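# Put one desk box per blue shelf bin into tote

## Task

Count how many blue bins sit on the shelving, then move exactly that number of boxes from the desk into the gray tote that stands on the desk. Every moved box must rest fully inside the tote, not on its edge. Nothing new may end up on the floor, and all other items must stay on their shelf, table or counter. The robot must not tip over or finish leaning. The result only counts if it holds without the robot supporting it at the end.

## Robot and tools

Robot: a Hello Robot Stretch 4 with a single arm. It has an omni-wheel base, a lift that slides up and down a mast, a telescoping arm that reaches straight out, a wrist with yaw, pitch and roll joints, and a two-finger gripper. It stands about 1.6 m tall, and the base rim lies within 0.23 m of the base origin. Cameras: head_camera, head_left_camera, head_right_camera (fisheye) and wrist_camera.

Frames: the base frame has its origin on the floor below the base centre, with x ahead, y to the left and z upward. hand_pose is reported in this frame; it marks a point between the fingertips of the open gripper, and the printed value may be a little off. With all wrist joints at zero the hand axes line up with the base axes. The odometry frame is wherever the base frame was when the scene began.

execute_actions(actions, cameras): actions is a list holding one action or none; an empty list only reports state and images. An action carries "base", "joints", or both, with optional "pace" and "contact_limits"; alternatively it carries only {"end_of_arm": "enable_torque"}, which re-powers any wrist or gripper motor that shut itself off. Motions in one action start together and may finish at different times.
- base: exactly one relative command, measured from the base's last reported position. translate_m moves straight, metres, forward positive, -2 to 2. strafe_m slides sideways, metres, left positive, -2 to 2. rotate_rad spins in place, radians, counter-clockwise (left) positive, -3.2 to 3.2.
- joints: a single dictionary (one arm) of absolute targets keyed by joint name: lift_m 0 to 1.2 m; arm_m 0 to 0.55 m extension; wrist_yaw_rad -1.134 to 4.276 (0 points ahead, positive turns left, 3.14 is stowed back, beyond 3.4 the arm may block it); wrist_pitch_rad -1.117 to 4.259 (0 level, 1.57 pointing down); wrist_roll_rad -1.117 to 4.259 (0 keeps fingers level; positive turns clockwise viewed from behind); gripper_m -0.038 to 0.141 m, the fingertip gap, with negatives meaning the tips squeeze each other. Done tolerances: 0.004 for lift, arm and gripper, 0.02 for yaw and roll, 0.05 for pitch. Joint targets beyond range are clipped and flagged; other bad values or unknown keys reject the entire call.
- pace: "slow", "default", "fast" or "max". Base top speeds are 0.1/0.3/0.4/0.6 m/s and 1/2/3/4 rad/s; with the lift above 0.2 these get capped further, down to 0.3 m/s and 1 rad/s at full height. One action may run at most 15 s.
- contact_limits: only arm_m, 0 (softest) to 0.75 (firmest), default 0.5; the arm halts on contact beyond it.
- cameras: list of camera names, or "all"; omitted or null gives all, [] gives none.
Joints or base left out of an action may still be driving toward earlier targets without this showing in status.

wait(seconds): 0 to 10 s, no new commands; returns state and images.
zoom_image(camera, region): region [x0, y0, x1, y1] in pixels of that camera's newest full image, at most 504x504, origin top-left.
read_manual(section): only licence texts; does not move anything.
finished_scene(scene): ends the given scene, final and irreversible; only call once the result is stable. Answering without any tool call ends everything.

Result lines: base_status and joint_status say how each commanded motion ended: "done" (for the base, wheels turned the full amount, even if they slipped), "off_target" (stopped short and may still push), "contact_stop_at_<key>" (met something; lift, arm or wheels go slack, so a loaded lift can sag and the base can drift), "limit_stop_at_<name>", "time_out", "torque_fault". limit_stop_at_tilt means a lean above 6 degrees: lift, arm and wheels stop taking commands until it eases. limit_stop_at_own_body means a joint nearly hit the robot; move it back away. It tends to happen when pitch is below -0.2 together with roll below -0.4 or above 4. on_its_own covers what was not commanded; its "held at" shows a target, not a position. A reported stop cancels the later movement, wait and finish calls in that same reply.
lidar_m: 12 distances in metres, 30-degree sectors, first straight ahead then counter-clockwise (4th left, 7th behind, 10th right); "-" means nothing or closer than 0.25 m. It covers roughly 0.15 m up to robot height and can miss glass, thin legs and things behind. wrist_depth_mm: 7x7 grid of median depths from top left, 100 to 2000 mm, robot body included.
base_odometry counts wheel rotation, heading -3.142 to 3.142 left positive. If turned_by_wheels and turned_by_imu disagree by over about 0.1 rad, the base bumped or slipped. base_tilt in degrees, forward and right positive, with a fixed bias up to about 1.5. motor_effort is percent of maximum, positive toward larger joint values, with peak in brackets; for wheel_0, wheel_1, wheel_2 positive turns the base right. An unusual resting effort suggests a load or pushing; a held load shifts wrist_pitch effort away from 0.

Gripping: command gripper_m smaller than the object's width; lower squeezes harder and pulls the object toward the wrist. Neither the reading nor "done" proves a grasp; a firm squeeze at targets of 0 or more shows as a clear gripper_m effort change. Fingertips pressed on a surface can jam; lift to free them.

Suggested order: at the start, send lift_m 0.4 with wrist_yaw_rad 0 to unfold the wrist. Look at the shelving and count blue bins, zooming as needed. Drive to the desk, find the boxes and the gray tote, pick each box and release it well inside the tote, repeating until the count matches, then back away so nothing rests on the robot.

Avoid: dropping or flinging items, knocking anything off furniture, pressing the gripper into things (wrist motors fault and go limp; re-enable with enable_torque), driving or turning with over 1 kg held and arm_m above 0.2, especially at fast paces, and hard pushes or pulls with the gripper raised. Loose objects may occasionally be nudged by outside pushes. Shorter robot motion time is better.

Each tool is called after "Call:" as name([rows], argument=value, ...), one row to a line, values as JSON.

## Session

Call:
execute_actions(actions=[])

Scene clock: 0.00 s.
base_odometry: x=+0.000 y=+0.000 heading=+0.000 (m, m, rad; odometry frame)
turned_by_wheels: +0.000 (rad since the last result)
turned_by_imu: +0.000 (rad since the last result)
base_tilt: forward=+0.3 right=+0.4 (deg)
lidar_m: 0.73 0.67 0.70 0.90 2.26 1.20 0.86 0.81 0.83 1.10 1.99 2.05
base_status: not commanded
joint_positions: lift_m=+0.142 arm_m=-0.001 wrist_yaw_rad=+3.157 wrist_pitch_rad=-0.004 wrist_roll_rad=-0.011 gripper_m=+0.057
joint_status: not commanded
motor_effort: lift_m=+19 arm_m=+0 wrist_yaw_rad=-1 wrist_pitch_rad=-5 wrist_roll_rad=-1 gripper_m=-2 wheel_0=+0 wheel_1=-1 wheel_2=+1 (%)
hand_pose: x=-0.1203 y=+0.0829 z=+0.3219 quat_wxyz=(-0.008, +0.002, -0.005, +1.000) (m; base frame)
wrist_depth_mm: - 134 960 1098 1308 - 1921 / - 119 150 1098 1308 - 1921 / - 122 166 1118 1336 - 1921 / 136 137 976 1138 1336 - 1921 / 768 854 946 1138 1366 1921 1808 / 768 831 200 960 196 1042 1042 / 654 298 732 - 715 715 759
pictures: head_camera, head_left_camera, head_right_camera, wrist_camera
Images, in order (width x height): head_camera 420x560, head_left_camera 420x672, head_right_camera 420x672, wrist_camera 616x392.

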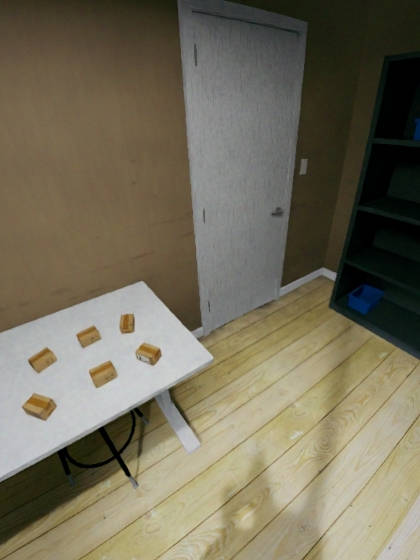

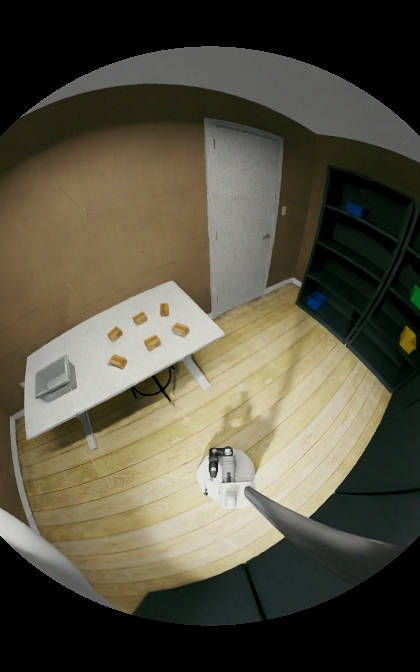

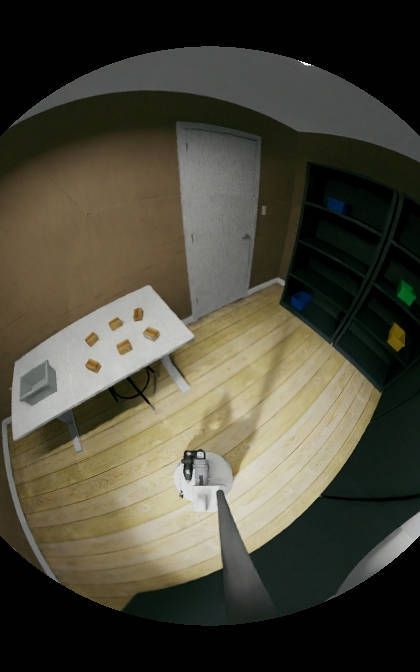

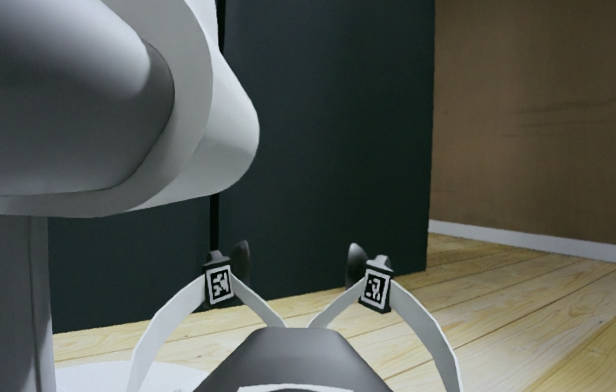

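Call:
execute_actions([
  {"base":{"rotate_rad":-0.965},"pace":"fast"},
], cameras=["head_camera"])

Call:
execute_actions([
  {"base":{"translate_m":-1.75},"pace":"max"},
], cameras=["head_right_camera"])

Scene clock: 2.43 s.
base_odometry: x=+0.000 y=+0.000 heading=-0.965 (m, m, rad; odometry frame)
turned_by_wheels: -0.965 (rad since the last result)
turned_by_imu: -0.991 (rad since the last result)
base_tilt: forward=+0.4 right=+0.5 (deg)
lidar_m: 1.98 2.04 0.72 0.67 0.72 0.99 2.29 1.10 0.83 0.79 0.84 1.19
base_status: done
joint_positions: lift_m=+0.142 arm_m=-0.001 wrist_yaw_rad=+3.157 wrist_pitch_rad=-0.004 wrist_roll_rad=-0.011 gripper_m=+0.057
joint_status: not commanded
motor_effort: lift_m=+19(19) arm_m=+0(0) wrist_yaw_rad=+0(0) wrist_pitch_rad=-5(5) wrist_roll_rad=+0(0) gripper_m=-2(4) wheel_0=+1(9) wheel_1=+1(13) wheel_2=+4(14) (%)
hand_pose: x=-0.1203 y=+0.0829 z=+0.3219 quat_wxyz=(-0.008, +0.002, -0.005, +1.000) (m; base frame)
wrist_depth_mm: - 134 - - - - 1921 / - 119 150 - - - 1025 / - 122 165 - - - 1921 / 137 137 - - - - 1808 / 1205 1618 1537 1863 1863 1921 1661 / 798 960 201 946 196 1042 1025 / 647 298 741 - 723 723 750
pictures: head_camera
Images, in order (width x height): head_camera 420x560.

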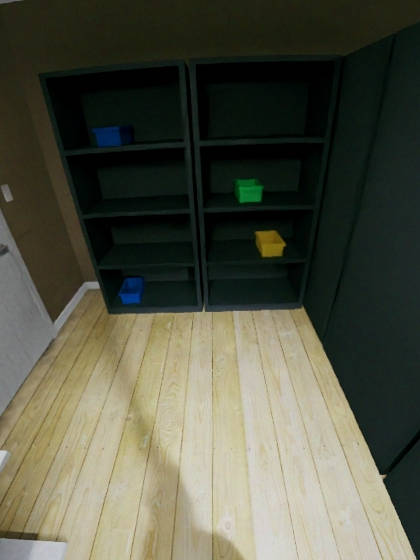

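Scene clock: 6.83 s.
base_odometry: x=-0.997 y=+1.438 heading=-0.965 (m, m, rad; odometry frame)
turned_by_wheels: +0.000 (rad since the last result)
turned_by_imu: -0.004 (rad since the last result)
base_tilt: forward=+0.3 right=+0.6 (deg)
lidar_m: 3.29 1.01 0.97 1.52 0.71 0.52 0.54 0.57 0.82 2.22 0.91 1.13
base_status: done
joint_positions: lift_m=+0.142 arm_m=-0.001 wrist_yaw_rad=+3.157 wrist_pitch_rad=-0.004 wrist_roll_rad=-0.011 gripper_m=+0.057
joint_status: not commanded
motor_effort: lift_m=+19(19) arm_m=+0(0) wrist_yaw_rad=+0(1) wrist_pitch_rad=-5(5) wrist_roll_rad=+0(1) gripper_m=-5(2) wheel_0=-3(11) wheel_1=-3(11) wheel_2=+3(20) (%)
hand_pose: x=-0.1203 y=+0.0829 z=+0.3219 quat_wxyz=(-0.008, +0.002, -0.005, +1.000) (m; base frame)
wrist_depth_mm: - 134 627 634 627 634 627 / - 119 150 634 640 640 634 / - 122 165 647 640 640 640 / 137 137 647 647 647 647 647 / 654 654 647 654 654 647 654 / 654 654 201 654 196 661 654 / 647 300 647 - 654 654 647
pictures: head_right_camera
Images, in order (width x height): head_right_camera 420x672.

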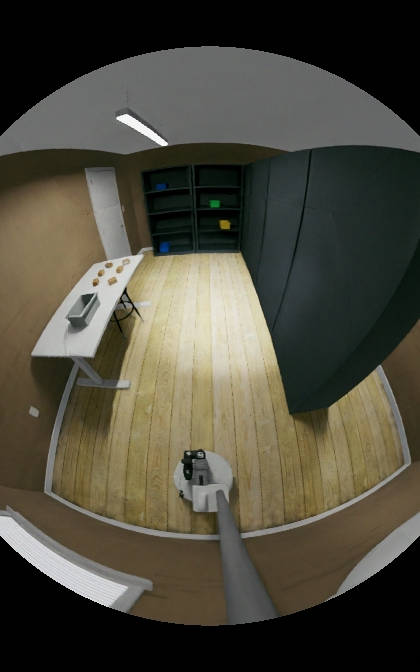

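Call:
execute_actions([
  {"base":{"strafe_m":-1.82},"pace":"max"},
], cameras=["head_left_camera"])

Call:
execute_actions([
  {"base":{"rotate_rad":1.51},"pace":"fast"},
], cameras=[])

Call:
execute_actions([
  {"base":{"strafe_m":-2},"pace":"max"},
], cameras=["head_left_camera","head_right_camera"])

Scene clock: 12.03 s.
base_odometry: x=-2.493 y=+0.401 heading=-0.965 (m, m, rad; odometry frame)
turned_by_wheels: +0.000 (rad since the last result)
turned_by_imu: +0.002 (rad since the last result)
base_tilt: forward=+0.3 right=+0.4 (deg)
lidar_m: 1.77 0.85 0.73 2.10 0.83 0.61 0.59 0.54 0.40 0.39 0.43 0.59
base_status: done
joint_positions: lift_m=+0.142 arm_m=-0.001 wrist_yaw_rad=+3.157 wrist_pitch_rad=-0.004 wrist_roll_rad=-0.011 gripper_m=+0.057
joint_status: not commanded
motor_effort: lift_m=+19(19) arm_m=+0(0) wrist_yaw_rad=-1(1) wrist_pitch_rad=-5(5) wrist_roll_rad=+0(1) gripper_m=-4(5) wheel_0=-2(19) wheel_1=-1(16) wheel_2=+0(1) (%)
hand_pose: x=-0.1203 y=+0.0829 z=+0.3219 quat_wxyz=(-0.008, +0.002, -0.005, +1.000) (m; base frame)
wrist_depth_mm: - 134 683 683 691 683 683 / - 119 150 691 683 683 683 / - 122 165 691 691 691 691 / 137 138 707 699 699 699 691 / 661 707 707 707 707 707 699 / 654 715 200 715 196 707 707 / 634 297 707 - 699 699 699
pictures: head_left_camera
Images, in order (width x height): head_left_camera 420x672.

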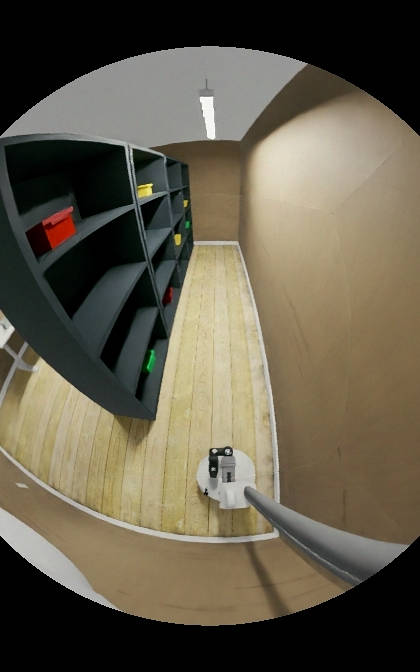

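Scene clock: 13.73 s.
base_odometry: x=-2.493 y=+0.402 heading=+0.544 (m, m, rad; odometry frame)
turned_by_wheels: +1.509 (rad since the last result)
turned_by_imu: +1.548 (rad since the last result)
base_tilt: forward=+0.2 right=+0.5 (deg)
lidar_m: 2.46 0.87 0.61 0.58 0.60 0.42 0.39 0.41 0.57 1.48 0.86 0.75
base_status: done
joint_positions: lift_m=+0.142 arm_m=-0.001 wrist_yaw_rad=+3.157 wrist_pitch_rad=-0.004 wrist_roll_rad=-0.011 gripper_m=+0.057
joint_status: not commanded
motor_effort: lift_m=+19(19) arm_m=+0(0) wrist_yaw_rad=+0(1) wrist_pitch_rad=-5(5) wrist_roll_rad=-1(0) gripper_m=-2(3) wheel_0=-5(10) wheel_1=-4(13) wheel_2=-5(15) (%)
hand_pose: x=-0.1203 y=+0.0829 z=+0.3219 quat_wxyz=(-0.008, +0.002, -0.005, +1.000) (m; base frame)
wrist_depth_mm: - 134 492 500 504 512 517 / - 119 150 508 508 517 517 / - 122 165 508 512 517 525 / 137 138 512 512 521 521 530 / 500 512 508 517 521 525 535 / 504 508 200 521 196 535 544 / 500 300 521 - 530 539 544
pictures: none
No camera images: the call's "cameras" was empty. Leave "cameras" out to get every camera's image.

Scene clock: 18.40 s.
base_odometry: x=-1.458 y=-1.310 heading=+0.544 (m, m, rad; odometry frame)
turned_by_wheels: +0.000 (rad since the last result)
turned_by_imu: +0.001 (rad since the last result)
base_tilt: forward=+0.3 right=+0.4 (deg)
lidar_m: 0.62 0.65 0.90 1.53 0.53 0.39 0.35 0.38 0.53 1.38 0.93 0.66
base_status: done
joint_positions: lift_m=+0.142 arm_m=-0.001 wrist_yaw_rad=+3.157 wrist_pitch_rad=-0.004 wrist_roll_rad=-0.011 gripper_m=+0.057
joint_status: not commanded
motor_effort: lift_m=+19(19) arm_m=+0(0) wrist_yaw_rad=-1(1) wrist_pitch_rad=-5(5) wrist_roll_rad=+1(0) gripper_m=-3(3) wheel_0=-2(18) wheel_1=+0(17) wheel_2=+0(4) (%)
hand_pose: x=-0.1203 y=+0.0829 z=+0.3219 quat_wxyz=(-0.008, +0.002, -0.005, +1.000) (m; base frame)
wrist_depth_mm: - 134 466 469 477 480 484 / - 119 150 473 477 480 480 / - 122 165 480 480 488 488 / 136 137 477 484 484 492 492 / 469 473 477 484 492 492 500 / 477 480 200 488 197 500 504 / 480 298 484 - 496 508 508
pictures: head_left_camera, head_right_camera
Images, in order (width x height): head_left_camera 420x672, head_right_camera 420x672.

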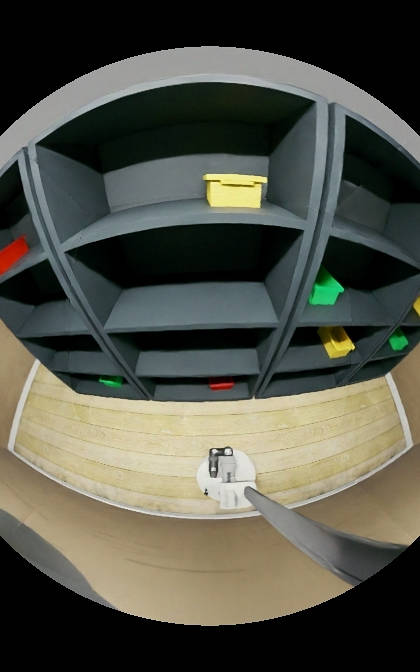

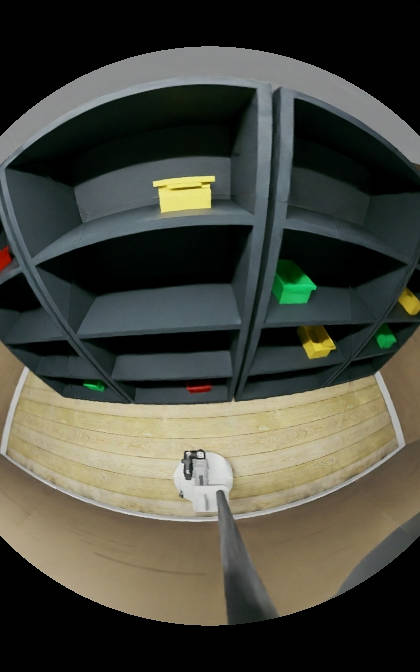

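Call:
execute_actions([
  {"base":{"strafe_m":2},"pace":"max"},
], cameras=[])

Call:
execute_actions([
  {"base":{"translate_m":2},"joints":{"lift_m":0.4,"wrist_yaw_rad":0,"gripper_m":0.11},"pace":"max"},
], cameras=[])

Call:
execute_actions([
  {"base":{"strafe_m":-1.4},"joints":{"lift_m":1.07,"wrist_pitch_rad":1.57},"pace":"max"},
], cameras=[])

Call:
execute_actions([
  {"base":{"translate_m":0.2},"joints":{"arm_m":0.3},"pace":"fast"},
], cameras=["head_camera","wrist_camera"])

Scene clock: 29.37 s.
base_odometry: x=-2.493 y=+0.402 heading=+0.544 (m, m, rad; odometry frame)
turned_by_wheels: +0.000 (rad since the last result)
turned_by_imu: -0.006 (rad since the last result)
base_tilt: forward=+0.2 right=+0.5 (deg)
lidar_m: 2.48 0.86 0.62 0.58 0.59 0.42 0.39 0.42 0.56 1.47 0.89 0.73
base_status: done
joint_positions: lift_m=+0.142 arm_m=-0.001 wrist_yaw_rad=+3.157 wrist_pitch_rad=-0.004 wrist_roll_rad=-0.011 gripper_m=+0.057
joint_status: not commanded
motor_effort: lift_m=+19(19) arm_m=+0(0) wrist_yaw_rad=-1(0) wrist_pitch_rad=-6(5) wrist_roll_rad=+0(1) gripper_m=-5(2) wheel_0=+0(17) wheel_1=-3(17) wheel_2=+0(0) (%)
hand_pose: x=-0.1203 y=+0.0829 z=+0.3219 quat_wxyz=(-0.008, +0.002, -0.005, +1.000) (m; base frame)
wrist_depth_mm: - 134 496 504 508 512 517 / - 119 150 508 512 517 521 / - 122 165 508 512 521 525 / 137 137 512 512 521 525 525 / 504 512 512 521 525 530 535 / 508 512 201 521 196 535 539 / 496 298 517 - 535 539 549
pictures: none
No camera images: the call's "cameras" was empty. Leave "cameras" out to get every camera's image.

Scene clock: 34.20 s.
base_odometry: x=-0.781 y=+1.436 heading=+0.544 (m, m, rad; odometry frame)
turned_by_wheels: +0.000 (rad since the last result)
turned_by_imu: +0.000 (rad since the last result)
base_tilt: forward=+0.3 right=+0.4 (deg)
lidar_m: 1.35 0.85 0.61 0.59 0.65 0.88 2.40 1.02 1.32 3.49 0.80 0.82
base_status: done
joint_positions: lift_m=+0.400 arm_m=-0.001 wrist_yaw_rad=+0.000 wrist_pitch_rad=-0.004 wrist_roll_rad=-0.011 gripper_m=+0.110
joint_status: all done
motor_effort: lift_m=+21(26) arm_m=+0(0) wrist_yaw_rad=-2(10) wrist_pitch_rad=-5(6) wrist_roll_rad=-1(0) gripper_m=+1(7) wheel_0=+2(10) wheel_1=+3(10) wheel_2=-1(20) (%)
hand_pose: x=+0.4580 y=-0.0873 z=+0.5793 quat_wxyz=(+1.000, -0.005, -0.002, +0.000) (m; base frame)
wrist_depth_mm: 1008 1042 1078 1098 1098 1118 1118 / 1008 1060 1078 1098 1118 1118 1118 / 1042 1060 1078 1098 1138 1118 1138 / 1060 1078 1098 1118 1138 1138 1160 / 1060 1078 1098 1098 1138 1160 946 / 1042 1098 1118 1138 1118 1182 741 / 1025 1078 1118 - 1138 1160 750
pictures: none
No camera images: the call's "cameras" was empty. Leave "cameras" out to get every camera's image.

Scene clock: 38.13 s.
base_odometry: x=-0.057 y=+0.238 heading=+0.544 (m, m, rad; odometry frame)
turned_by_wheels: +0.000 (rad since the last result)
turned_by_imu: +0.003 (rad since the last result)
base_tilt: forward=+0.3 right=+0.4 (deg)
lidar_m: 0.55 0.58 0.78 2.00 1.33 0.96 0.91 0.94 1.29 2.26 0.84 0.60
base_status: done
joint_positions: lift_m=+1.070 arm_m=-0.001 wrist_yaw_rad=+0.000 wrist_pitch_rad=+1.570 wrist_roll_rad=-0.011 gripper_m=+0.110
joint_status: all done
motor_effort: lift_m=+21(24) arm_m=+0(0) wrist_yaw_rad=-1(1) wrist_pitch_rad=+2(7) wrist_roll_rad=+0(1) gripper_m=-2(2) wheel_0=+0(13) wheel_1=+3(16) wheel_2=+0(1) (%)
hand_pose: x=+0.1697 y=-0.0874 z=+0.9596 quat_wxyz=(+0.707, -0.004, +0.707, +0.004) (m; base frame)
wrist_depth_mm: 1118 1138 1118 1118 1138 1160 1138 / 1138 1138 1138 1138 1138 1160 1160 / 1138 1138 1160 1160 1160 1160 1182 / 1160 1160 1160 1138 1160 1182 1205 / 1160 1160 960 960 1205 1205 1205 / 1182 1182 991 831 1182 1182 1205 / 1182 1182 1205 - 1205 1229 1229
pictures: none
No camera images: the call's "cameras" was empty. Leave "cameras" out to get every camera's image.

Scene clock: 40.10 s.
base_odometry: x=+0.114 y=+0.342 heading=+0.544 (m, m, rad; odometry frame)
turned_by_wheels: +0.000 (rad since the last result)
turned_by_imu: -0.001 (rad since the last result)
base_tilt: forward=+0.4 right=+0.4 (deg)
lidar_m: 0.34 0.37 0.50 1.99 2.11 1.16 1.11 1.17 1.58 2.25 0.55 0.39
base_status: done
joint_positions: lift_m=+1.070 arm_m=+0.299 wrist_yaw_rad=+0.000 wrist_pitch_rad=+1.570 wrist_roll_rad=-0.011 gripper_m=+0.110
joint_status: all done
motor_effort: lift_m=+21(21) arm_m=+6(9) wrist_yaw_rad=-1(1) wrist_pitch_rad=+2(2) wrist_roll_rad=+0(0) gripper_m=-2(2) wheel_0=+3(7) wheel_1=+3(10) wheel_2=-3(17) (%)
hand_pose: x=+0.4701 y=-0.0874 z=+0.9596 quat_wxyz=(+0.707, -0.004, +0.707, +0.004) (m; base frame)
wrist_depth_mm: 442 445 445 449 449 455 452 / 449 449 452 452 455 459 462 / 452 452 455 459 459 462 462 / 455 459 462 462 462 466 469 / 459 466 466 469 469 473 477 / 1182 1182 976 469 469 1205 1205 / 1160 1205 991 - 1182 1205 1229
pictures: head_camera, wrist_camera
Images, in order (width x height): head_camera 420x560, wrist_camera 616x392.

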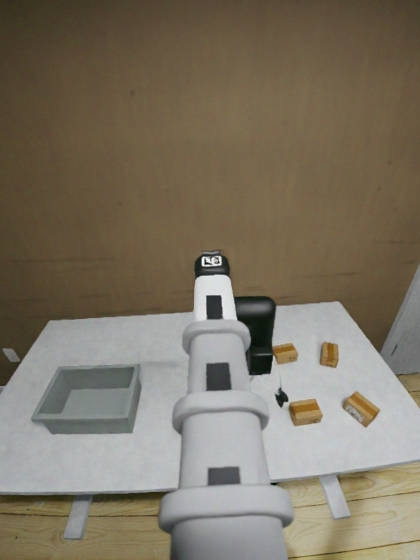

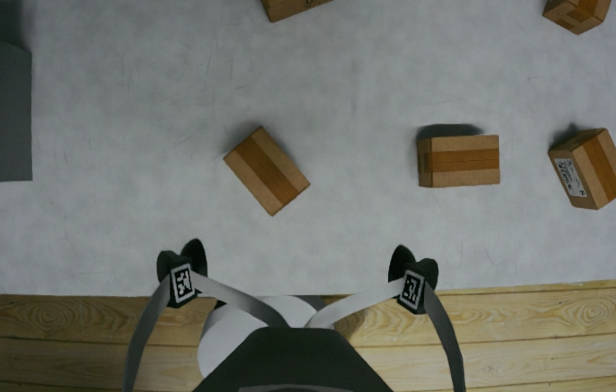

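Call:
execute_actions([
  {"base":{"strafe_m":0.035},"joints":{"arm_m":0.361,"lift_m":0.94,"wrist_roll_rad":-0.72},"pace":"fast"},
], cameras=["wrist_camera"])

Scene clock: 42.07 s.
base_odometry: x=+0.096 y=+0.372 heading=+0.545 (m, m, rad; odometry frame)
turned_by_wheels: +0.000 (rad since the last result)
turned_by_imu: -0.001 (rad since the last result)
base_tilt: forward=+0.3 right=+0.5 (deg)
lidar_m: 0.36 0.37 0.50 1.95 2.09 1.18 1.11 1.16 1.59 2.29 0.53 0.39
base_status: done
joint_positions: lift_m=+0.940 arm_m=+0.360 wrist_yaw_rad=+0.000 wrist_pitch_rad=+1.570 wrist_roll_rad=-0.719 gripper_m=+0.110
joint_status: all done
motor_effort: lift_m=+16(18) arm_m=+7(3) wrist_yaw_rad=-1(1) wrist_pitch_rad=+2(1) wrist_roll_rad=-2(4) gripper_m=-1(2) wheel_0=-2(10) wheel_1=+3(13) wheel_2=+0(2) (%)
hand_pose: x=+0.5310 y=-0.0874 z=+0.8300 quat_wxyz=(+0.662, -0.249, +0.662, +0.249) (m; base frame)
wrist_depth_mm: 322 322 324 327 325 278 281 / 324 325 327 329 329 290 287 / 327 329 330 332 332 334 334 / 330 332 330 286 334 336 336 / 1042 336 336 287 336 340 340 / 1060 340 340 290 340 343 343 / 1060 854 342 - 343 300 347
pictures: wrist_camera
Images, in order (width x height): wrist_camera 616x392.

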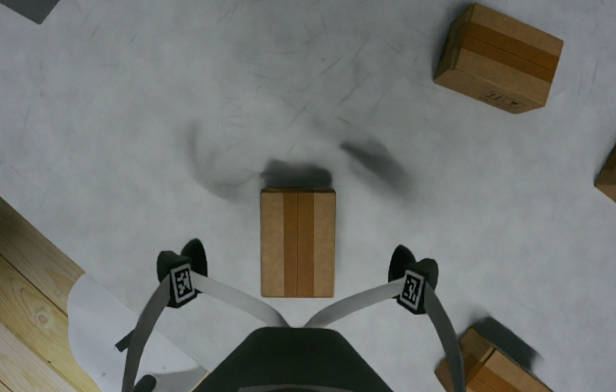

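Call:
execute_actions([
  {"joints":{"lift_m":0.869},"pace":"fast"},
], cameras=[])

Call:
execute_actions([
  {"joints":{"gripper_m":0.02}},
], cameras=[])

Call:
execute_actions([
  {"joints":{"lift_m":0.95},"pace":"fast"},
], cameras=[])

Call:
execute_actions([
  {"base":{"strafe_m":0.53},"joints":{"lift_m":1.02,"arm_m":0.435,"wrist_roll_rad":1.57},"pace":"fast"},
], cameras=["wrist_camera"])

Scene clock: 44.43 s.
base_odometry: x=+0.096 y=+0.372 heading=+0.545 (m, m, rad; odometry frame)
turned_by_wheels: +0.000 (rad since the last result)
turned_by_imu: -0.001 (rad since the last result)
base_tilt: forward=+0.3 right=+0.4 (deg)
lidar_m: 0.36 0.38 0.51 1.96 2.08 1.16 1.12 1.18 1.58 2.29 0.52 0.37
base_status: not commanded
joint_positions: lift_m=+0.869 arm_m=+0.360 wrist_yaw_rad=+0.000 wrist_pitch_rad=+1.570 wrist_roll_rad=-0.719 gripper_m=+0.110
joint_status: all done
motor_effort: lift_m=+16(15) arm_m=+6(7) wrist_yaw_rad=-1(0) wrist_pitch_rad=+1(2) wrist_roll_rad=-1(2) gripper_m=-3(1) wheel_0=-2(2) wheel_1=+3(3) wheel_2=+0(0) (%)
hand_pose: x=+0.5310 y=-0.0874 z=+0.7590 quat_wxyz=(+0.662, -0.249, +0.662, +0.249) (m; base frame)
wrist_depth_mm: 254 255 256 256 257 235 - / 256 257 258 258 259 259 246 / 259 259 259 262 262 263 263 / 260 262 263 217 264 265 266 / 264 264 264 216 266 268 268 / 267 267 267 217 268 271 272 / 778 270 271 - 272 273 273
pictures: none
No camera images: the call's "cameras" was empty. Leave "cameras" out to get every camera's image.

Scene clock: 46.17 s.
base_odometry: x=+0.096 y=+0.372 heading=+0.545 (m, m, rad; odometry frame)
turned_by_wheels: +0.000 (rad since the last result)
turned_by_imu: -0.001 (rad since the last result)
base_tilt: forward=+0.3 right=+0.5 (deg)
lidar_m: 0.35 0.37 0.51 1.96 2.08 1.17 1.12 1.16 1.59 2.29 0.54 0.38
base_status: not commanded
joint_positions: lift_m=+0.869 arm_m=+0.360 wrist_yaw_rad=+0.000 wrist_pitch_rad=+1.570 wrist_roll_rad=-0.719 gripper_m=+0.020
joint_status: all done
motor_effort: lift_m=+16(16) arm_m=+6(6) wrist_yaw_rad=+0(1) wrist_pitch_rad=+1(1) wrist_roll_rad=-1(1) gripper_m=-17(19) wheel_0=-2(2) wheel_1=+3(3) wheel_2=+0(0) (%)
hand_pose: x=+0.5310 y=-0.0874 z=+0.7590 quat_wxyz=(+0.662, -0.249, +0.662, +0.249) (m; base frame)
wrist_depth_mm: 253 254 255 256 257 235 - / 256 257 258 258 259 260 246 / 259 259 260 262 262 262 263 / 262 262 263 206 265 265 265 / 264 263 264 204 266 267 268 / 266 267 206 206 193 271 272 / 778 268 270 - 272 272 273
pictures: none
No camera images: the call's "cameras" was empty. Leave "cameras" out to get every camera's image.

Scene clock: 47.27 s.
base_odometry: x=+0.096 y=+0.372 heading=+0.545 (m, m, rad; odometry frame)
turned_by_wheels: +0.000 (rad since the last result)
turned_by_imu: +0.000 (rad since the last result)
base_tilt: forward=+0.3 right=+0.5 (deg)
lidar_m: 0.36 0.37 0.50 1.95 2.06 1.17 1.11 1.16 1.57 2.29 0.53 0.38
base_status: not commanded
joint_positions: lift_m=+0.950 arm_m=+0.360 wrist_yaw_rad=+0.000 wrist_pitch_rad=+1.570 wrist_roll_rad=-0.719 gripper_m=+0.020
joint_status: all done
motor_effort: lift_m=+23(25) arm_m=+7(6) wrist_yaw_rad=+0(1) wrist_pitch_rad=+2(2) wrist_roll_rad=-2(2) gripper_m=-19(21) wheel_0=-2(2) wheel_1=+3(3) wheel_2=+0(0) (%)
hand_pose: x=+0.5310 y=-0.0874 z=+0.8394 quat_wxyz=(+0.662, -0.249, +0.662, +0.249) (m; base frame)
wrist_depth_mm: 330 332 334 336 336 289 334 / 334 336 336 338 338 290 338 / 338 338 342 340 343 342 343 / 340 342 342 206 345 345 345 / 1042 343 343 204 345 349 349 / 1060 347 206 206 193 353 355 / 1078 866 351 - 353 306 359
pictures: none
No camera images: the call's "cameras" was empty. Leave "cameras" out to get every camera's image.

Scene clock: 50.00 s.
base_odometry: x=-0.178 y=+0.825 heading=+0.545 (m, m, rad; odometry frame)
turned_by_wheels: +0.000 (rad since the last result)
turned_by_imu: -0.002 (rad since the last result)
base_tilt: forward=+0.3 right=+0.5 (deg)
lidar_m: 0.32 0.36 1.48 1.42 1.53 1.17 1.12 1.17 1.59 2.82 0.51 0.36
base_status: done
joint_positions: lift_m=+1.020 arm_m=+0.434 wrist_yaw_rad=+0.000 wrist_pitch_rad=+1.570 wrist_roll_rad=+1.569 gripper_m=+0.020
joint_status: all done
motor_effort: lift_m=+22(26) arm_m=+6(7) wrist_yaw_rad=-1(1) wrist_pitch_rad=+1(2) wrist_roll_rad=+2(4) gripper_m=-17(15) wheel_0=-1(15) wheel_1=+2(13) wheel_2=+0(0) (%)
hand_pose: x=+0.6050 y=-0.0874 z=+0.9095 quat_wxyz=(+0.501, +0.500, +0.500, -0.499) (m; base frame)
wrist_depth_mm: 394 397 320 338 336 410 1118 / 394 399 375 402 402 410 1118 / 399 404 379 407 407 415 1118 / 402 407 325 205 413 418 931 / 407 410 293 204 357 424 946 / 410 413 206 206 193 427 1182 / 415 418 421 - 427 430 1182
pictures: wrist_camera
Images, in order (width x height): wrist_camera 616x392.

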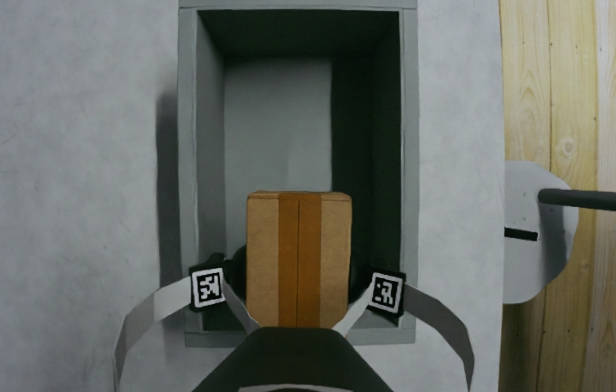

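Aligned.

Call:
execute_actions([
  {"joints":{"lift_m":0.874}},
], cameras=[])

Call:
execute_actions([
  {"joints":{"gripper_m":0.075}},
], cameras=[])

Call:
execute_actions([
  {"joints":{"lift_m":1.0},"pace":"fast"},
], cameras=[])

Call:
execute_actions([
  {"base":{"strafe_m":-0.757},"joints":{"arm_m":0.372,"wrist_roll_rad":1.54,"gripper_m":0.11},"pace":"fast"},
], cameras=["wrist_camera"])

Scene clock: 52.90 s.
base_odometry: x=-0.178 y=+0.825 heading=+0.545 (m, m, rad; odometry frame)
turned_by_wheels: +0.000 (rad since the last result)
turned_by_imu: -0.001 (rad since the last result)
base_tilt: forward=+0.3 right=+0.5 (deg)
lidar_m: 0.33 0.36 1.51 1.42 1.52 1.16 1.12 1.17 1.58 2.82 0.51 0.35
base_status: not commanded
joint_positions: lift_m=+0.874 arm_m=+0.434 wrist_yaw_rad=+0.000 wrist_pitch_rad=+1.570 wrist_roll_rad=+1.569 gripper_m=+0.020
joint_status: all done
motor_effort: lift_m=+16(20) arm_m=+6(6) wrist_yaw_rad=-1(1) wrist_pitch_rad=+1(2) wrist_roll_rad=+2(2) gripper_m=-18(19) wheel_0=-1(1) wheel_1=+2(2) wheel_2=+0(0) (%)
hand_pose: x=+0.6050 y=-0.0874 z=+0.7640 quat_wxyz=(+0.501, +0.500, +0.500, -0.499) (m; base frame)
wrist_depth_mm: 256 169 257 258 262 157 267 / 257 172 259 262 263 159 270 / 259 173 262 263 265 161 271 / 262 173 263 206 267 161 273 / 265 172 252 204 268 162 278 / 267 156 206 206 193 155 279 / 270 166 243 - 242 156 282
pictures: none
No camera images: the call's "cameras" was empty. Leave "cameras" out to get every camera's image.

Scene clock: 54.27 s.
base_odometry: x=-0.178 y=+0.825 heading=+0.545 (m, m, rad; odometry frame)
turned_by_wheels: +0.000 (rad since the last result)
turned_by_imu: -0.001 (rad since the last result)
base_tilt: forward=+0.4 right=+0.5 (deg)
lidar_m: 0.33 0.36 1.48 1.43 1.54 1.18 1.12 1.18 1.58 2.81 0.50 0.37
base_status: not commanded
joint_positions: lift_m=+0.874 arm_m=+0.434 wrist_yaw_rad=+0.000 wrist_pitch_rad=+1.570 wrist_roll_rad=+1.569 gripper_m=+0.075
joint_status: all done
motor_effort: lift_m=+16(17) arm_m=+6(7) wrist_yaw_rad=-1(1) wrist_pitch_rad=+1(1) wrist_roll_rad=+2(3) gripper_m=-3(22) wheel_0=-1(1) wheel_1=+2(2) wheel_2=+0(0) (%)
hand_pose: x=+0.6050 y=-0.0874 z=+0.7640 quat_wxyz=(+0.501, +0.500, +0.500, -0.499) (m; base frame)
wrist_depth_mm: 256 169 257 259 260 157 267 / 257 171 259 262 263 159 270 / 260 173 262 264 265 161 272 / 263 173 264 219 267 162 274 / 265 172 250 218 270 162 277 / 266 156 220 219 199 161 278 / 270 153 243 - 243 158 282
pictures: none
No camera images: the call's "cameras" was empty. Leave "cameras" out to get every camera's image.

Scene clock: 55.57 s.
base_odometry: x=-0.178 y=+0.825 heading=+0.545 (m, m, rad; odometry frame)
turned_by_wheels: +0.000 (rad since the last result)
turned_by_imu: -0.001 (rad since the last result)
base_tilt: forward=+0.4 right=+0.4 (deg)
lidar_m: 0.33 0.36 1.49 1.43 1.52 1.16 1.11 1.17 1.60 2.82 0.50 0.35
base_status: not commanded
joint_positions: lift_m=+1.000 arm_m=+0.434 wrist_yaw_rad=+0.000 wrist_pitch_rad=+1.570 wrist_roll_rad=+1.569 gripper_m=+0.075
joint_status: all done
motor_effort: lift_m=+22(24) arm_m=+6(6) wrist_yaw_rad=-1(1) wrist_pitch_rad=+1(1) wrist_roll_rad=+2(2) gripper_m=-3(5) wheel_0=-1(1) wheel_1=+2(2) wheel_2=+0(0) (%)
hand_pose: x=+0.6050 y=-0.0874 z=+0.8895 quat_wxyz=(+0.501, +0.500, +0.500, -0.499) (m; base frame)
wrist_depth_mm: 375 377 320 336 303 392 1098 / 379 379 377 384 349 392 1098 / 382 384 379 387 357 397 1118 / 384 387 377 389 357 399 904 / 389 392 283 343 312 404 931 / 389 392 277 351 199 410 1138 / 394 397 278 - 285 410 1160
pictures: none
No camera images: the call's "cameras" was empty. Leave "cameras" out to get every camera's image.

Scene clock: 59.00 s.
base_odometry: x=+0.214 y=+0.177 heading=+0.545 (m, m, rad; odometry frame)
turned_by_wheels: +0.000 (rad since the last result)
turned_by_imu: -0.001 (rad since the last result)
base_tilt: forward=+0.4 right=+0.5 (deg)
lidar_m: 0.36 0.39 0.49 2.17 1.60 1.17 1.10 1.16 1.59 2.05 0.55 0.37
base_status: done
joint_positions: lift_m=+1.000 arm_m=+0.373 wrist_yaw_rad=+0.000 wrist_pitch_rad=+1.570 wrist_roll_rad=+1.541 gripper_m=+0.110
joint_status: all done
motor_effort: lift_m=+21(22) arm_m=-6(10) wrist_yaw_rad=-1(0) wrist_pitch_rad=+1(2) wrist_roll_rad=-3(4) gripper_m=-1(5) wheel_0=+0(13) wheel_1=-2(14) wheel_2=+0(1) (%)
hand_pose: x=+0.5442 y=-0.0874 z=+0.8895 quat_wxyz=(+0.508, +0.493, +0.507, -0.492) (m; base frame)
wrist_depth_mm: 329 379 379 336 389 1078 1078 / 377 382 384 387 392 1098 1098 / 382 384 389 392 397 1118 1118 / 345 389 392 392 394 904 1118 / 340 389 392 347 399 917 1160 / 394 394 397 399 402 931 1160 / 394 394 399 - 407 1138 1160
pictures: wrist_camera
Images, in order (width x height): wrist_camera 616x392.

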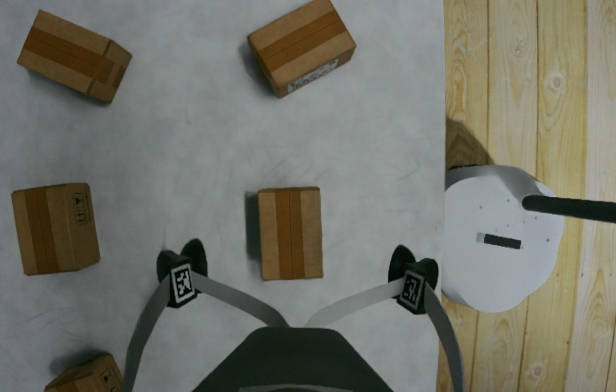

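Call:
execute_actions([
  {"joints":{"lift_m":0.869,"arm_m":0.381,"wrist_roll_rad":1.5},"pace":"fast"},
], cameras=[])

Call:
execute_actions([
  {"joints":{"gripper_m":0.02}},
], cameras=[])

Call:
execute_actions([
  {"base":{"strafe_m":0.632},"joints":{"lift_m":1.02,"arm_m":0.437,"wrist_roll_rad":1.57},"pace":"fast"},
], cameras=["wrist_camera"])

Call:
execute_actions([
  {"joints":{"lift_m":0.874}},
], cameras=[])

Call:
execute_actions([
  {"joints":{"gripper_m":0.075}},
], cameras=[])

Call:
execute_actions([
  {"joints":{"lift_m":1.02},"pace":"fast"},
], cameras=["wrist_camera"])

Scene clock: 62.27 s.
base_odometry: x=+0.214 y=+0.177 heading=+0.545 (m, m, rad; odometry frame)
turned_by_wheels: +0.000 (rad since the last result)
turned_by_imu: -0.001 (rad since the last result)
base_tilt: forward=+0.3 right=+0.5 (deg)
lidar_m: 0.35 0.39 0.52 2.20 1.59 1.16 1.10 1.16 1.58 2.06 0.55 0.38
base_status: not commanded
joint_positions: lift_m=+0.869 arm_m=+0.380 wrist_yaw_rad=+0.000 wrist_pitch_rad=+1.570 wrist_roll_rad=+1.501 gripper_m=+0.110
joint_status: all done
motor_effort: lift_m=+17(21) arm_m=+7(9) wrist_yaw_rad=+0(0) wrist_pitch_rad=+1(1) wrist_roll_rad=+0(4) gripper_m=+0(3) wheel_0=+0(0) wheel_1=-2(2) wheel_2=+0(0) (%)
hand_pose: x=+0.5510 y=-0.0874 z=+0.7590 quat_wxyz=(+0.517, +0.482, +0.517, -0.482) (m; base frame)
wrist_depth_mm: 251 253 255 233 259 262 976 / 253 256 257 259 262 264 976 / 255 257 260 263 264 266 976 / 258 259 262 219 265 268 778 / 259 262 264 216 267 270 788 / 262 263 266 217 268 273 798 / 265 266 267 - 274 274 1008
pictures: none
No camera images: the call's "cameras" was empty. Leave "cameras" out to get every camera's image.

Scene clock: 64.00 s.
base_odometry: x=+0.214 y=+0.177 heading=+0.545 (m, m, rad; odometry frame)
turned_by_wheels: +0.000 (rad since the last result)
turned_by_imu: -0.001 (rad since the last result)
base_tilt: forward=+0.3 right=+0.5 (deg)
lidar_m: 0.37 0.37 0.51 2.20 1.61 1.17 1.12 1.16 1.58 2.05 0.53 0.39
base_status: not commanded
joint_positions: lift_m=+0.869 arm_m=+0.380 wrist_yaw_rad=+0.000 wrist_pitch_rad=+1.570 wrist_roll_rad=+1.501 gripper_m=+0.020
joint_status: all done
motor_effort: lift_m=+17(17) arm_m=+6(7) wrist_yaw_rad=+0(0) wrist_pitch_rad=+1(1) wrist_roll_rad=-2(2) gripper_m=-19(19) wheel_0=+0(0) wheel_1=-2(1) wheel_2=+0(0) (%)
hand_pose: x=+0.5510 y=-0.0874 z=+0.7590 quat_wxyz=(+0.517, +0.482, +0.517, -0.482) (m; base frame)
wrist_depth_mm: 251 253 255 233 259 262 976 / 253 255 257 259 262 264 991 / 256 256 259 263 264 266 991 / 258 259 262 220 265 267 778 / 260 263 263 204 268 271 788 / 263 263 205 206 191 272 798 / 265 267 267 - 273 276 1025
pictures: none
No camera images: the call's "cameras" was empty. Leave "cameras" out to get every camera's image.

Scene clock: 66.90 s.
base_odometry: x=-0.114 y=+0.718 heading=+0.545 (m, m, rad; odometry frame)
turned_by_wheels: +0.000 (rad since the last result)
turned_by_imu: -0.003 (rad since the last result)
base_tilt: forward=+0.4 right=+0.5 (deg)
lidar_m: 0.34 0.34 0.47 1.54 1.65 1.18 1.13 1.16 1.59 2.70 0.54 0.37
base_status: done
joint_positions: lift_m=+1.020 arm_m=+0.436 wrist_yaw_rad=+0.000 wrist_pitch_rad=+1.570 wrist_roll_rad=+1.569 gripper_m=+0.020
joint_status: all done
motor_effort: lift_m=+22(26) arm_m=+6(8) wrist_yaw_rad=-1(0) wrist_pitch_rad=+2(1) wrist_roll_rad=+2(3) gripper_m=-18(19) wheel_0=-2(12) wheel_1=+4(12) wheel_2=+0(0) (%)
hand_pose: x=+0.6070 y=-0.0874 z=+0.9095 quat_wxyz=(+0.501, +0.500, +0.500, -0.499) (m; base frame)
wrist_depth_mm: 394 397 399 404 407 410 1098 / 399 402 402 407 410 413 1138 / 402 404 404 410 413 418 1138 / 404 407 324 220 410 418 931 / 410 413 293 204 359 427 931 / 410 413 205 206 190 427 1182 / 413 415 309 - 421 430 1160
pictures: wrist_camera
Images, in order (width x height): wrist_camera 616x392.

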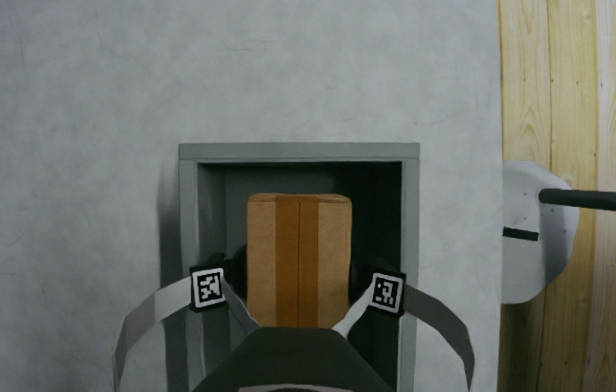

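Scene clock: 68.57 s.
base_odometry: x=-0.114 y=+0.718 heading=+0.545 (m, m, rad; odometry frame)
turned_by_wheels: +0.000 (rad since the last result)
turned_by_imu: -0.001 (rad since the last result)
base_tilt: forward=+0.3 right=+0.4 (deg)
lidar_m: 0.33 0.36 0.49 1.55 1.65 1.18 1.12 1.17 1.59 2.70 0.51 0.38
base_status: not commanded
joint_positions: lift_m=+0.874 arm_m=+0.436 wrist_yaw_rad=+0.000 wrist_pitch_rad=+1.570 wrist_roll_rad=+1.569 gripper_m=+0.020
joint_status: all done
motor_effort: lift_m=+17(20) arm_m=+6(6) wrist_yaw_rad=+0(1) wrist_pitch_rad=+2(1) wrist_roll_rad=+2(2) gripper_m=-19(19) wheel_0=-2(2) wheel_1=+3(3) wheel_2=+0(0) (%)
hand_pose: x=+0.6070 y=-0.0874 z=+0.7640 quat_wxyz=(+0.501, +0.500, +0.500, -0.499) (m; base frame)
wrist_depth_mm: 256 258 260 262 265 266 267 / 258 259 263 265 266 268 271 / 259 146 147 148 149 151 272 / 263 172 263 220 266 162 274 / 264 171 250 205 268 163 277 / 266 155 205 206 190 155 278 / 268 165 268 - 273 158 283
pictures: none
No camera images: the call's "cameras" was empty. Leave "cameras" out to get every camera's image.

Scene clock: 69.93 s.
base_odometry: x=-0.114 y=+0.718 heading=+0.545 (m, m, rad; odometry frame)
turned_by_wheels: +0.000 (rad since the last result)
turned_by_imu: -0.001 (rad since the last result)
base_tilt: forward=+0.3 right=+0.5 (deg)
lidar_m: 0.33 0.35 0.49 1.54 1.66 1.18 1.12 1.16 1.56 2.68 0.53 0.36
base_status: not commanded
joint_positions: lift_m=+0.874 arm_m=+0.436 wrist_yaw_rad=+0.000 wrist_pitch_rad=+1.570 wrist_roll_rad=+1.569 gripper_m=+0.075
joint_status: all done
motor_effort: lift_m=+16(17) arm_m=+6(6) wrist_yaw_rad=-1(1) wrist_pitch_rad=+1(2) wrist_roll_rad=+2(1) gripper_m=-3(17) wheel_0=-2(2) wheel_1=+3(3) wheel_2=+0(0) (%)
hand_pose: x=+0.6071 y=-0.0874 z=+0.7640 quat_wxyz=(+0.501, +0.500, +0.500, -0.499) (m; base frame)
wrist_depth_mm: 256 257 260 263 264 266 268 / 258 260 263 265 267 268 270 / 260 146 147 148 150 151 273 / 262 172 264 227 267 163 274 / 265 171 248 217 268 162 277 / 267 155 219 220 200 162 281 / 268 153 268 - 273 160 282
pictures: none
No camera images: the call's "cameras" was empty. Leave "cameras" out to get every camera's image.

Scene clock: 71.30 s.
base_odometry: x=-0.114 y=+0.718 heading=+0.545 (m, m, rad; odometry frame)
turned_by_wheels: +0.000 (rad since the last result)
turned_by_imu: -0.001 (rad since the last result)
base_tilt: forward=+0.3 right=+0.5 (deg)
lidar_m: 0.33 0.36 0.48 1.55 1.64 1.19 1.12 1.17 1.60 2.70 0.53 0.37
base_status: not commanded
joint_positions: lift_m=+1.020 arm_m=+0.436 wrist_yaw_rad=+0.000 wrist_pitch_rad=+1.570 wrist_roll_rad=+1.569 gripper_m=+0.075
joint_status: all done
motor_effort: lift_m=+22(23) arm_m=+6(6) wrist_yaw_rad=+0(1) wrist_pitch_rad=+1(2) wrist_roll_rad=+2(2) gripper_m=-6(1) wheel_0=-2(2) wheel_1=+3(3) wheel_2=+0(0) (%)
hand_pose: x=+0.6071 y=-0.0874 z=+0.9095 quat_wxyz=(+0.501, +0.500, +0.500, -0.499) (m; base frame)
wrist_depth_mm: 394 399 399 402 410 410 1118 / 399 399 404 407 407 413 1118 / 402 404 407 407 413 418 1138 / 404 410 377 410 413 418 931 / 407 410 294 364 359 424 946 / 410 413 297 370 199 427 1160 / 415 415 309 - 359 433 1182
pictures: wrist_camera
Images, in order (width x height): wrist_camera 616x392.

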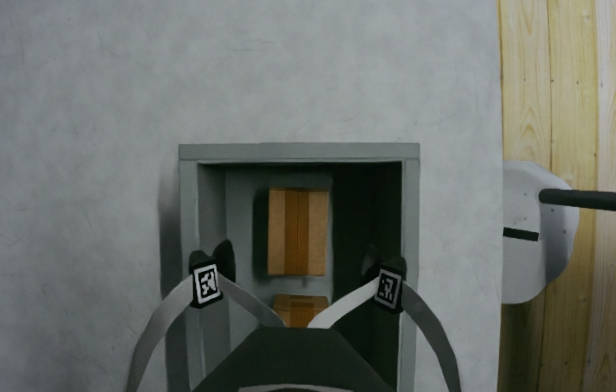

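Call:
finished_scene(scene=2)

The scene is finished: the task was done.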